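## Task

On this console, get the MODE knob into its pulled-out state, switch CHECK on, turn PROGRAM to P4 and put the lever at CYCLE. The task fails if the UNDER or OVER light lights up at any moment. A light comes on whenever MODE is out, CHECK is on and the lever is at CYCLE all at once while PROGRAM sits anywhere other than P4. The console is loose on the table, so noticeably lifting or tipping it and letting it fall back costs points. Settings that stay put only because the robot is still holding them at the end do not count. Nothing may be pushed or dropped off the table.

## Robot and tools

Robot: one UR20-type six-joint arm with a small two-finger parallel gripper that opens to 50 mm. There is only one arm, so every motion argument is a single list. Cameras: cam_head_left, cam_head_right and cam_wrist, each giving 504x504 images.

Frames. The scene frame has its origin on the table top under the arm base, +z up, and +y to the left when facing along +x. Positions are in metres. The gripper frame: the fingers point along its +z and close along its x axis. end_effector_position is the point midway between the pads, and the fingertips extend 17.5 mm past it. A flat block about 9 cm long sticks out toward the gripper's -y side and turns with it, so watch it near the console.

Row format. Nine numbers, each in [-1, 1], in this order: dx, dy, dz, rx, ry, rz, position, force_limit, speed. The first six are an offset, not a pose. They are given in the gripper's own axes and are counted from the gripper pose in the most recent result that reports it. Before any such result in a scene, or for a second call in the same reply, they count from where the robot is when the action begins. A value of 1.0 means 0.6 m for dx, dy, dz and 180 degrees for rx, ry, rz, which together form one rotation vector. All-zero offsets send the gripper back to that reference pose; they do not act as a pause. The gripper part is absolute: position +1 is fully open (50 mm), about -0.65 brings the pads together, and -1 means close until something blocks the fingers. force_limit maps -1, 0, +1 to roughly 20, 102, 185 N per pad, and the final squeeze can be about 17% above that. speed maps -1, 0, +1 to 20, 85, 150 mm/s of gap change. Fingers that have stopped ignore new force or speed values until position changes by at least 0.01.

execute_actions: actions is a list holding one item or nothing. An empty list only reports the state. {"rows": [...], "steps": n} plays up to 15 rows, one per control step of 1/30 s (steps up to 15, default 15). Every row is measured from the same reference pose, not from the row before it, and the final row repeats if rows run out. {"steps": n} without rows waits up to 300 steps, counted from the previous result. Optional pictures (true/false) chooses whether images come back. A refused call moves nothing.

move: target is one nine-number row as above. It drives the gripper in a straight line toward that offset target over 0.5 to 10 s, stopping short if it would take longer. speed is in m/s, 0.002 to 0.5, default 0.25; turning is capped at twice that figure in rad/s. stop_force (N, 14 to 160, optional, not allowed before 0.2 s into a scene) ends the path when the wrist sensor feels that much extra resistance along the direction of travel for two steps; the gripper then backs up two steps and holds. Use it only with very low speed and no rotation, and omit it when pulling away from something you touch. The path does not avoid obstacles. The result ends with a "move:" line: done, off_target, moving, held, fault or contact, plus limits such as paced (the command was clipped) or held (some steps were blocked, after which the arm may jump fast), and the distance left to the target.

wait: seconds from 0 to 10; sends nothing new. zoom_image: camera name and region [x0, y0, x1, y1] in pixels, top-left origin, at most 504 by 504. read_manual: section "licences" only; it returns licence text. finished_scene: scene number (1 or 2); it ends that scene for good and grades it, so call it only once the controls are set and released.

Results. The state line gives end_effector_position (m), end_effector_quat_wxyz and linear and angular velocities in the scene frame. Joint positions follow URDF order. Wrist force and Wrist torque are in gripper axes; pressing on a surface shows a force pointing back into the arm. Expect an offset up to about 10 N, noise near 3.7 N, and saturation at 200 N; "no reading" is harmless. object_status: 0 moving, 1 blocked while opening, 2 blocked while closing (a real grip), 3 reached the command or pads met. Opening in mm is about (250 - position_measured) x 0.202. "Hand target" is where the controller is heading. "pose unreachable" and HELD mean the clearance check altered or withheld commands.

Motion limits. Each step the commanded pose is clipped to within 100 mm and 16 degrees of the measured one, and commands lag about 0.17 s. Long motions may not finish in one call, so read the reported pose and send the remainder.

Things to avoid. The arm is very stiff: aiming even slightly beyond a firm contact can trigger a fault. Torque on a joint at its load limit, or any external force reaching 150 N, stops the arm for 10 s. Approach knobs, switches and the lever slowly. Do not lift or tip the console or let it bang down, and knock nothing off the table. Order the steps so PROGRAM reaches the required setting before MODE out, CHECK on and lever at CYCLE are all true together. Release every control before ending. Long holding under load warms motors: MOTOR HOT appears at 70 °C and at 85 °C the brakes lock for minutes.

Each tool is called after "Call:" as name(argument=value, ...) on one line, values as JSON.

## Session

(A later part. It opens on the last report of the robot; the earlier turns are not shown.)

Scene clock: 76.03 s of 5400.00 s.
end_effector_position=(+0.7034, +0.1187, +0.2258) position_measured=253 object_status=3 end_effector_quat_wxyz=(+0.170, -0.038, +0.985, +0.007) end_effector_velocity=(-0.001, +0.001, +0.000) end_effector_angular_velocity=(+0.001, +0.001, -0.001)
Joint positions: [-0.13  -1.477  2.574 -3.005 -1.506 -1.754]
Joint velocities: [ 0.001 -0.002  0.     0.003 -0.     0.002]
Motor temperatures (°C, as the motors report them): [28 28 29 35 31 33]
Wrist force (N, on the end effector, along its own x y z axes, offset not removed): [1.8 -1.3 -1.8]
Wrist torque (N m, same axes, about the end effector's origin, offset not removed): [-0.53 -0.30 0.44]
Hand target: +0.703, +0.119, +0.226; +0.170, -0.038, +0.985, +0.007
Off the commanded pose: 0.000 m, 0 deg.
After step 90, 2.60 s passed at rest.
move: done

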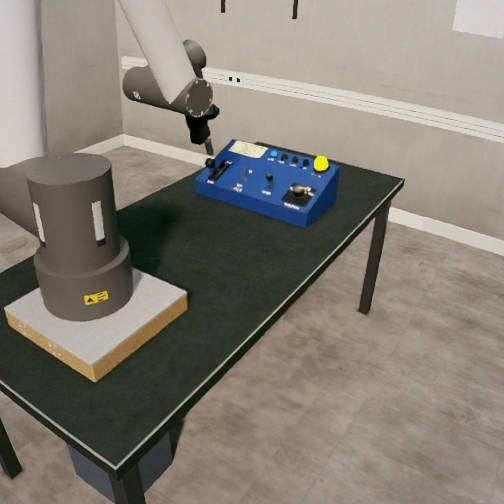

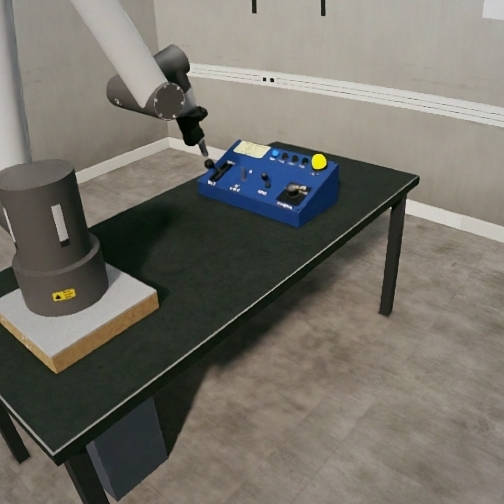

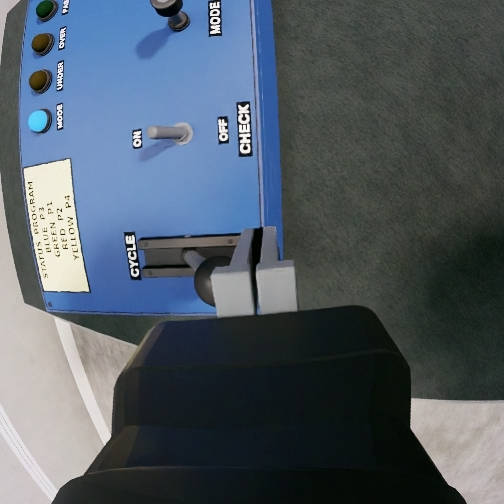

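Call:
move(target=[0.03,0.067,0.05,0,0,0,-1,0,0], speed=0.08)

Scene clock: 80.60 s of 5400.00 s.
end_effector_position=(+0.6933, +0.1581, +0.1917) position_measured=253 object_status=3 end_effector_quat_wxyz=(+0.170, -0.038, +0.985, +0.007) end_effector_velocity=(+0.000, +0.001, -0.001) end_effector_angular_velocity=(+0.001, -0.002, -0.000)
Joint positions: [-0.062 -1.407  2.593 -3.097 -1.529 -1.689]
Joint velocities: [ 0.002  0.002  0.    -0.004 -0.     0.002]
Motor temperatures (°C, as the motors report them): [28 28 29 35 31 33]
Wrist force (N, on the end effector, along its own x y z axes, offset not removed): [3.1 -1.2 -0.5]
Wrist torque (N m, same axes, about the end effector's origin, offset not removed): [-0.47 -0.54 0.48]
Hand target: +0.693, +0.158, +0.192; +0.170, -0.038, +0.985, +0.007
Off the commanded pose: 0.000 m, 0 deg.
After step 90, 0.50 s passed at rest.
move: done

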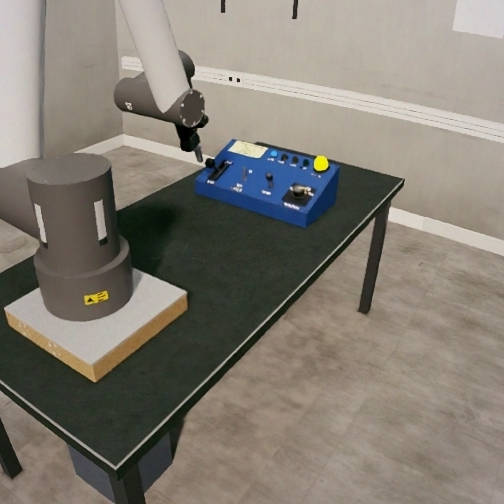

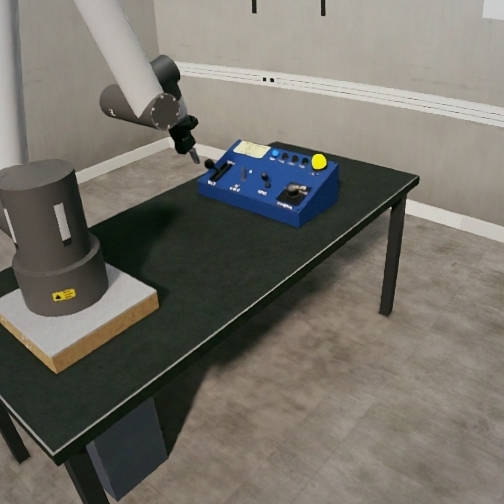

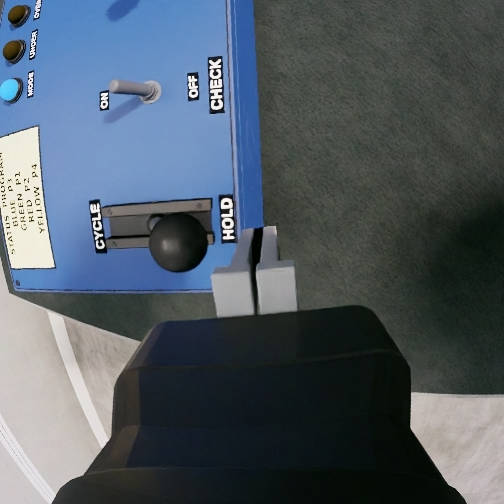

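Call:
move(target=[0,0,0.1,0,0,0,-1,0,0], speed=0.05, stop_force=15)

Call:
move(target=[-0.1,0,0,0,0,0,-1,0,0], speed=0.015, stop_force=30)

Scene clock: 89.97 s of 5400.00 s.
end_effector_position=(+0.7133, +0.1598, +0.1354) position_measured=253 object_status=3 end_effector_quat_wxyz=(+0.170, -0.038, +0.985, +0.007) end_effector_velocity=(+0.000, +0.000, -0.001) end_effector_angular_velocity=(+0.000, +0.000, +0.001)
Joint positions: [-0.057 -1.274  2.591 -3.229 -1.531 -1.685]
Joint velocities: [ 0.     0.003 -0.    -0.002  0.001 -0.   ]
Motor temperatures (°C, as the motors report them): [28 28 29 35 31 33]
Wrist force (N, on the end effector, along its own x y z axes, offset not removed): [3.5 -0.8 -2.3]
Wrist torque (N m, same axes, about the end effector's origin, offset not removed): [-0.42 -0.65 0.46]
Hand target: +0.713, +0.160, +0.135; +0.170, -0.038, +0.985, +0.007
Off the commanded pose: 0.000 m, 0 deg.
After step 90, 4.80 s passed at rest.
move: done

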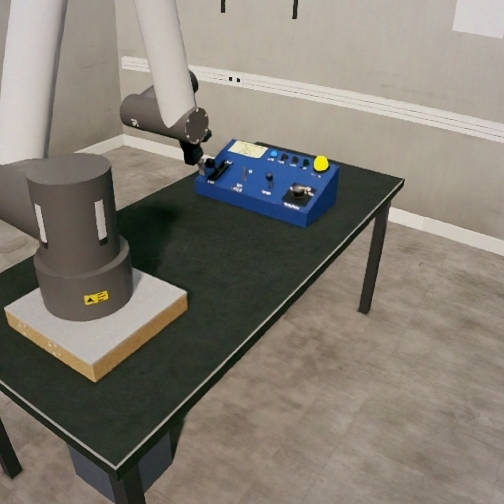

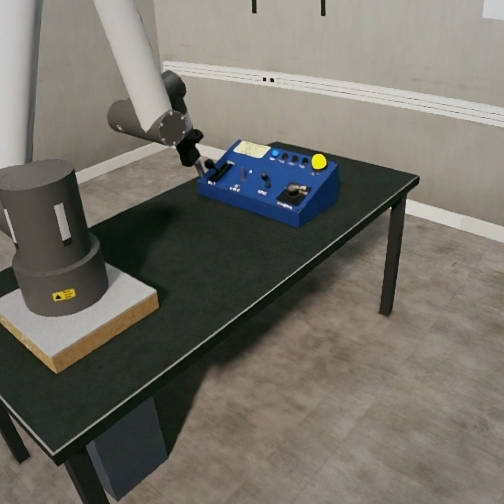

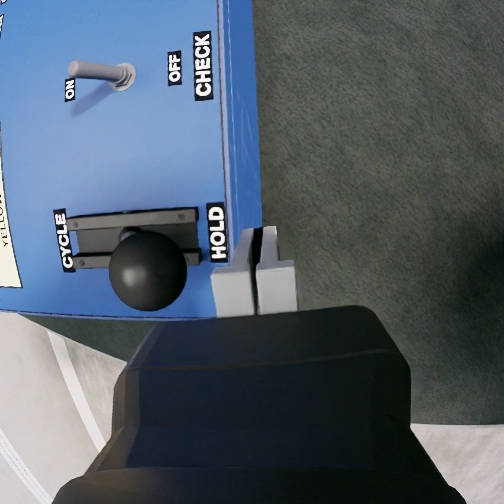

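Scene clock: 94.23 s of 5400.00 s.
end_effector_position=(+0.7696, +0.1642, +0.1555) position_measured=253 object_status=3 end_effector_quat_wxyz=(+0.170, -0.038, +0.985, +0.006) end_effector_velocity=(+0.001, +0.000, +0.001) end_effector_angular_velocity=(-0.000, +0.000, -0.000)
Joint positions: [-0.047 -1.278  2.507 -3.141 -1.534 -1.675]
Joint velocities: [ 0.    -0.    -0.002  0.002 -0.     0.   ]
Motor temperatures (°C, as the motors report them): [28 28 29 35 31 33]
Wrist force (N, on the end effector, along its own x y z axes, offset not removed): [5.1 -0.6 0.1]
Wrist torque (N m, same axes, about the end effector's origin, offset not removed): [-0.27 -0.66 0.37]
Hand target: +0.770, +0.164, +0.155; +0.170, -0.038, +0.985, +0.006
Off the commanded pose: 0.000 m, 0 deg.
move: done

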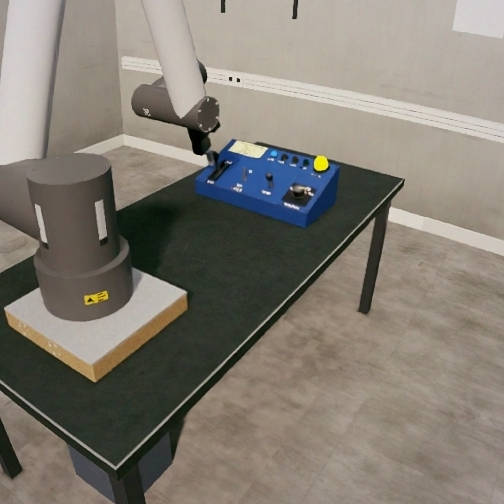

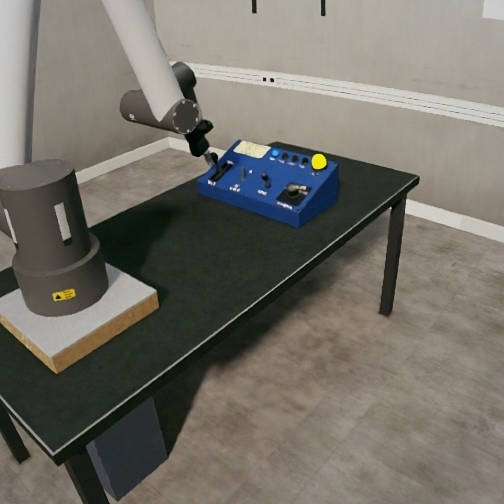

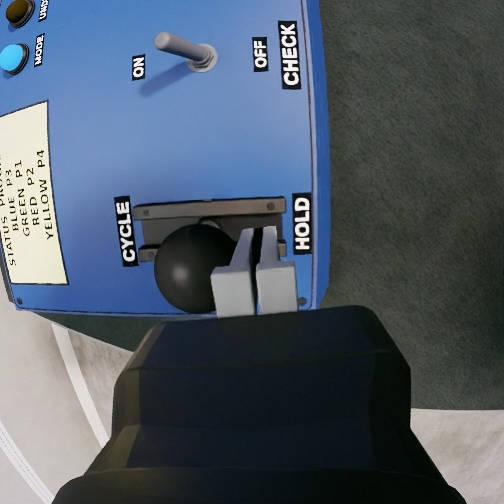

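Call:
move(target=[0.015,0.014,0,0,0,0,-1,0,0], speed=0.03)

Call:
move(target=[0,0,0.05,0,0,0,-1,0,0], speed=0.02, stop_force=15)

Call:
move(target=[-0.12,0,0,0,0,0,-1,0,0], speed=0.012, stop_force=28)

Scene clock: 100.87 s of 5400.00 s.
end_effector_position=(+0.7606, +0.1719, +0.1525) position_measured=253 object_status=3 end_effector_quat_wxyz=(+0.170, -0.038, +0.985, +0.006) end_effector_velocity=(-0.001, +0.001, -0.000) end_effector_angular_velocity=(-0.000, +0.000, +0.000)
Joint positions: [-0.035 -1.277  2.517 -3.152 -1.538 -1.664]
Joint velocities: [ 0.001 -0.     0.001 -0.001 -0.001  0.001]
Motor temperatures (°C, as the motors report them): [28 28 29 35 31 33]
Wrist force (N, on the end effector, along its own x y z axes, offset not removed): [3.7 -2.4 -1.2]
Wrist torque (N m, same axes, about the end effector's origin, offset not removed): [-0.68 -0.46 0.42]
Hand target: +0.760, +0.172, +0.153; +0.170, -0.038, +0.985, +0.006
Off the commanded pose: 0.000 m, 0 deg.
After step 90, 2.87 s passed at rest.
move: done

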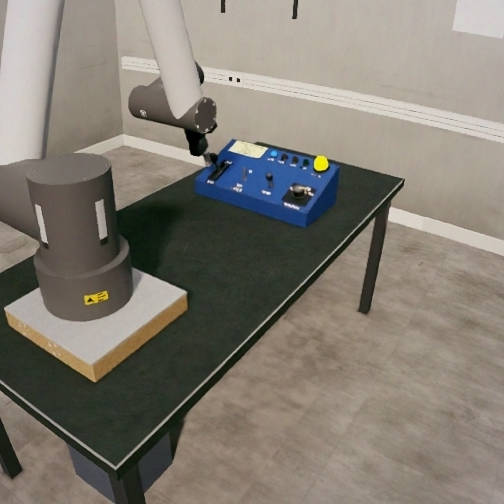

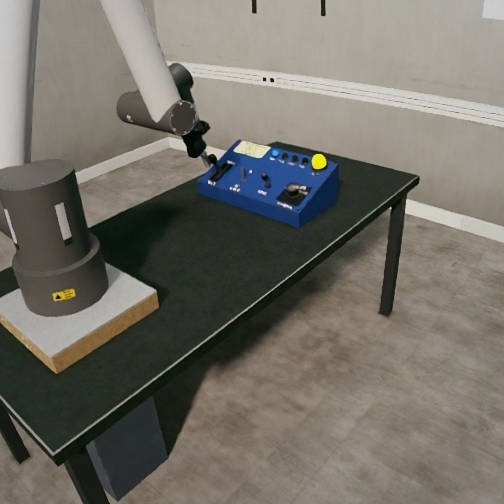

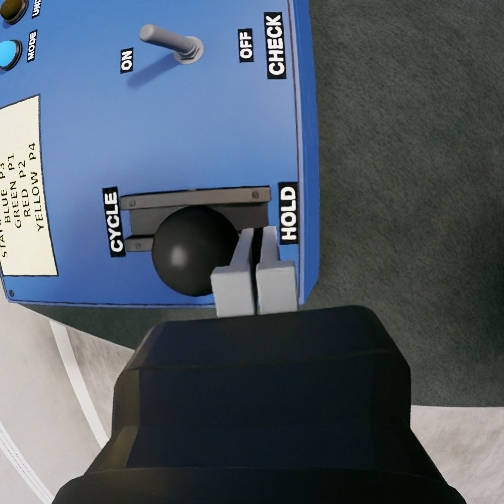

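Scene clock: 102.67 s of 5400.00 s.
end_effector_position=(+0.7706, +0.1727, +0.1244) position_measured=253 object_status=3 end_effector_quat_wxyz=(+0.170, -0.038, +0.985, +0.006) end_effector_velocity=(+0.000, +0.001, -0.001) end_effector_angular_velocity=(+0.000, -0.000, +0.001)
Joint positions: [-0.034 -1.218  2.513 -3.207 -1.539 -1.663]
Joint velocities: [ 0.001  0.003 -0.    -0.003  0.     0.   ]
Motor temperatures (°C, as the motors report them): [28 28 29 35 31 33]
Wrist force (N, on the end effector, along its own x y z axes, offset not removed): [5.3 -1.8 -5.5]
Wrist torque (N m, same axes, about the end effector's origin, offset not removed): [-0.55 -0.45 0.50]
Hand target: +0.771, +0.173, +0.124; +0.170, -0.038, +0.985, +0.006
Off the commanded pose: 0.000 m, 0 deg.
move: done

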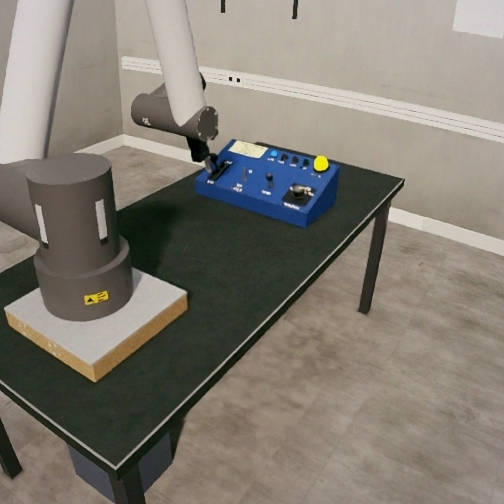

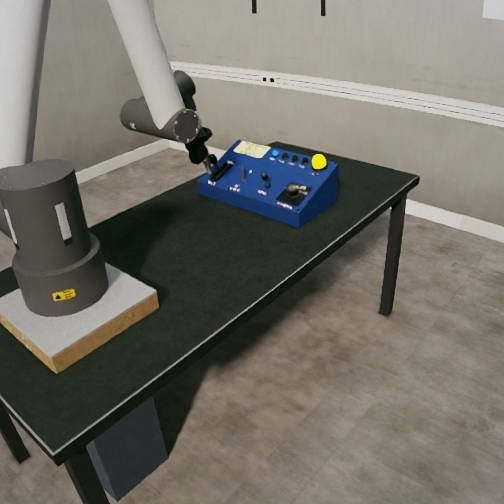

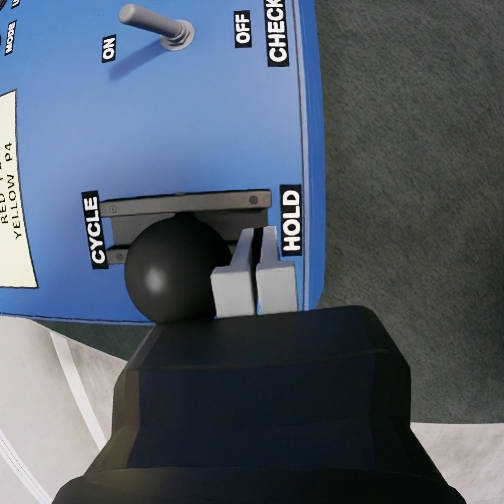

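Scene clock: 108.90 s of 5400.00 s.
end_effector_position=(+0.8381, +0.1781, +0.1485) position_measured=253 object_status=3 end_effector_quat_wxyz=(+0.170, -0.038, +0.985, +0.006) end_effector_velocity=(+0.001, +0.000, +0.000) end_effector_angular_velocity=(-0.000, +0.000, +0.001)
Joint positions: [-0.024 -1.219  2.412 -3.106 -1.542 -1.654]
Joint velocities: [ 0.001  0.    -0.002  0.002 -0.    -0.001]
Motor temperatures (°C, as the motors report them): [28 28 29 35 31 33]
Wrist force (N, on the end effector, along its own x y z axes, offset not removed): [30.1 -0.1 -5.9]
Wrist torque (N m, same axes, about the end effector's origin, offset not removed): [-0.50 -0.59 0.61]
Hand target: +0.838, +0.178, +0.149; +0.170, -0.038, +0.985, +0.006
Off the commanded pose: 0.000 m, 0 deg.
move: done

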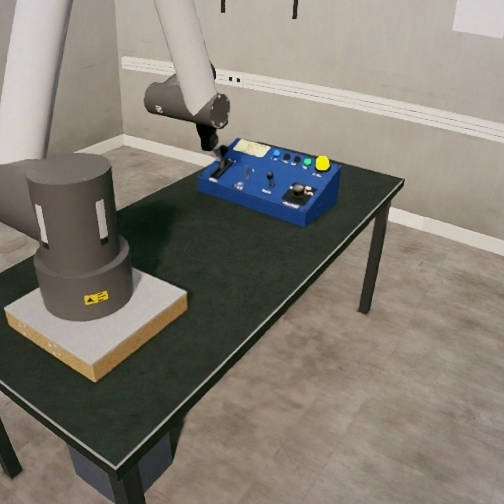

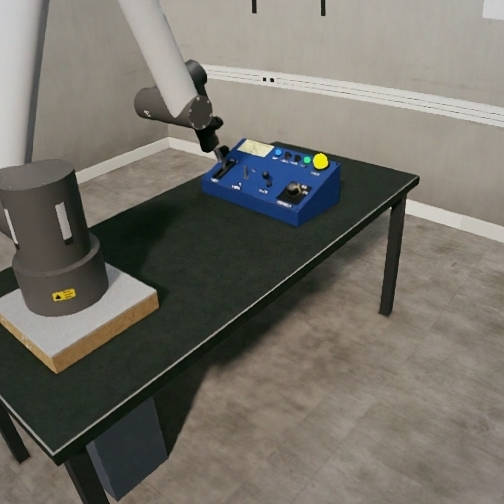

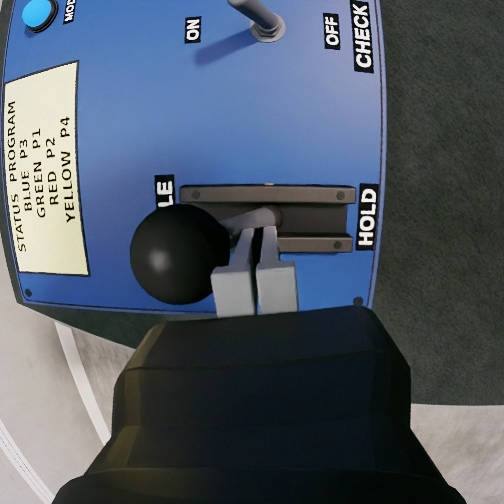

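PASS is lit. Back off.

Call:
move(target=[0.03,0,-0.03,0,0,0,-1,0,0], speed=0.03)

Call:
move(target=[0.05,0,-0.2,0,0,0,-1,0,0])

Scene clock: 113.23 s of 5400.00 s.
end_effector_position=(+0.8152, +0.1762, +0.1593) position_measured=253 object_status=3 end_effector_quat_wxyz=(+0.170, -0.038, +0.985, +0.006) end_effector_velocity=(-0.001, -0.000, +0.001) end_effector_angular_velocity=(-0.000, -0.001, +0.001)
Joint positions: [-0.027 -1.252  2.44  -3.1   -1.541 -1.657]
Joint velocities: [-0.    -0.002  0.001 -0.    -0.    -0.001]
Motor temperatures (°C, as the motors report them): [28 28 29 35 31 33]
Wrist force (N, on the end effector, along its own x y z axes, offset not removed): [3.8 -3.2 0.1]
Wrist torque (N m, same axes, about the end effector's origin, offset not removed): [-0.88 -0.75 0.40]
Hand target: +0.815, +0.176, +0.159; +0.170, -0.038, +0.985, +0.006
Off the commanded pose: 0.000 m, 0 deg.
After step 90, 0.17 s passed at rest.
move: done

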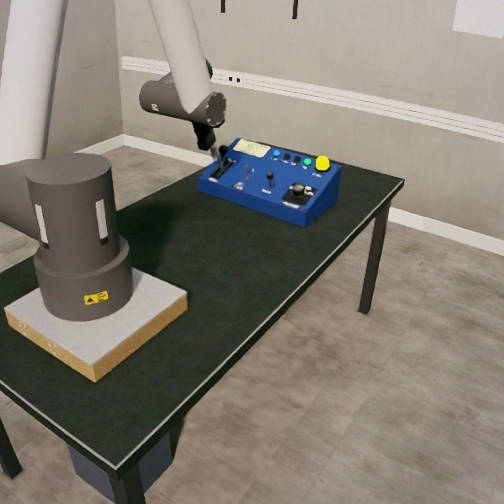

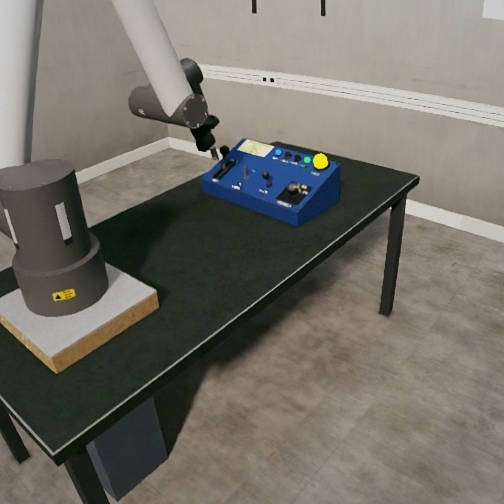

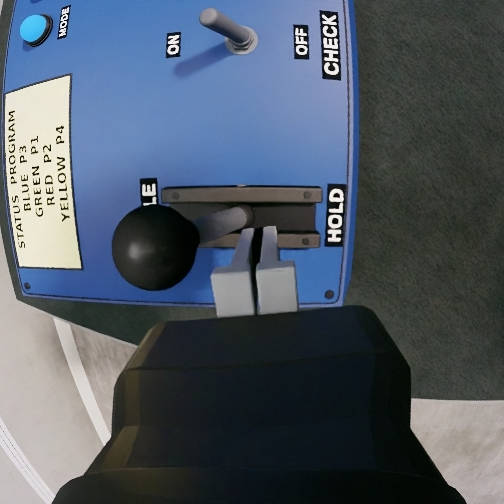

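Scene clock: 114.27 s of 5400.00 s.
end_effector_position=(+0.7469, +0.1707, +0.2619) position_measured=253 object_status=3 end_effector_quat_wxyz=(+0.170, -0.038, +0.985, +0.006) end_effector_velocity=(-0.001, +0.000, +0.001) end_effector_angular_velocity=(+0.000, +0.001, +0.000)
Joint positions: [-0.037 -1.48   2.48  -2.912 -1.537 -1.666]
Joint velocities: [-0.    -0.002  0.     0.004  0.    -0.   ]
Motor temperatures (°C, as the motors report them): [28 28 29 35 31 33]
Wrist force (N, on the end effector, along its own x y z axes, offset not removed): [1.6 -2.5 -0.7]
Wrist torque (N m, same axes, about the end effector's origin, offset not removed): [-0.70 -0.28 0.42]
Hand target: +0.747, +0.171, +0.262; +0.170, -0.038, +0.985, +0.006
Off the commanded pose: 0.000 m, 0 deg.
move: done

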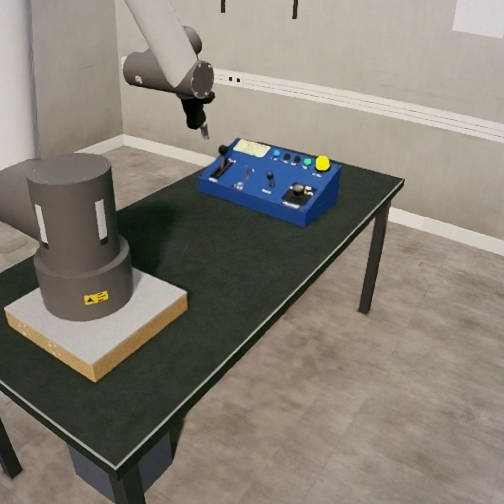

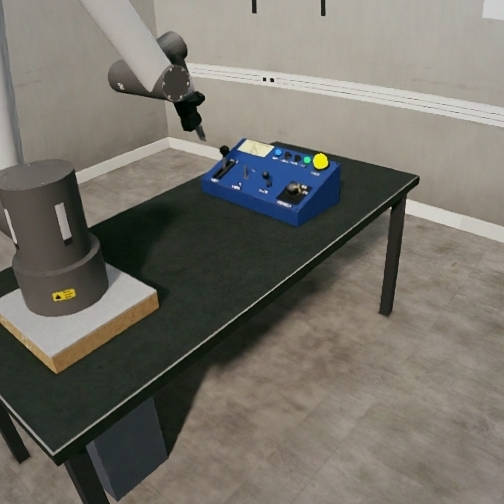

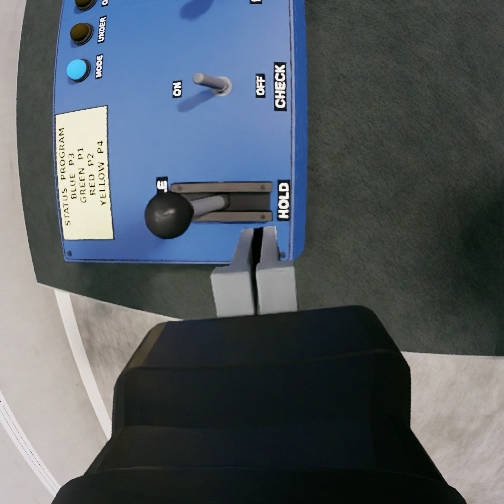

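Call:
finished_scene(scene=1)

The scene is finished: the task was done.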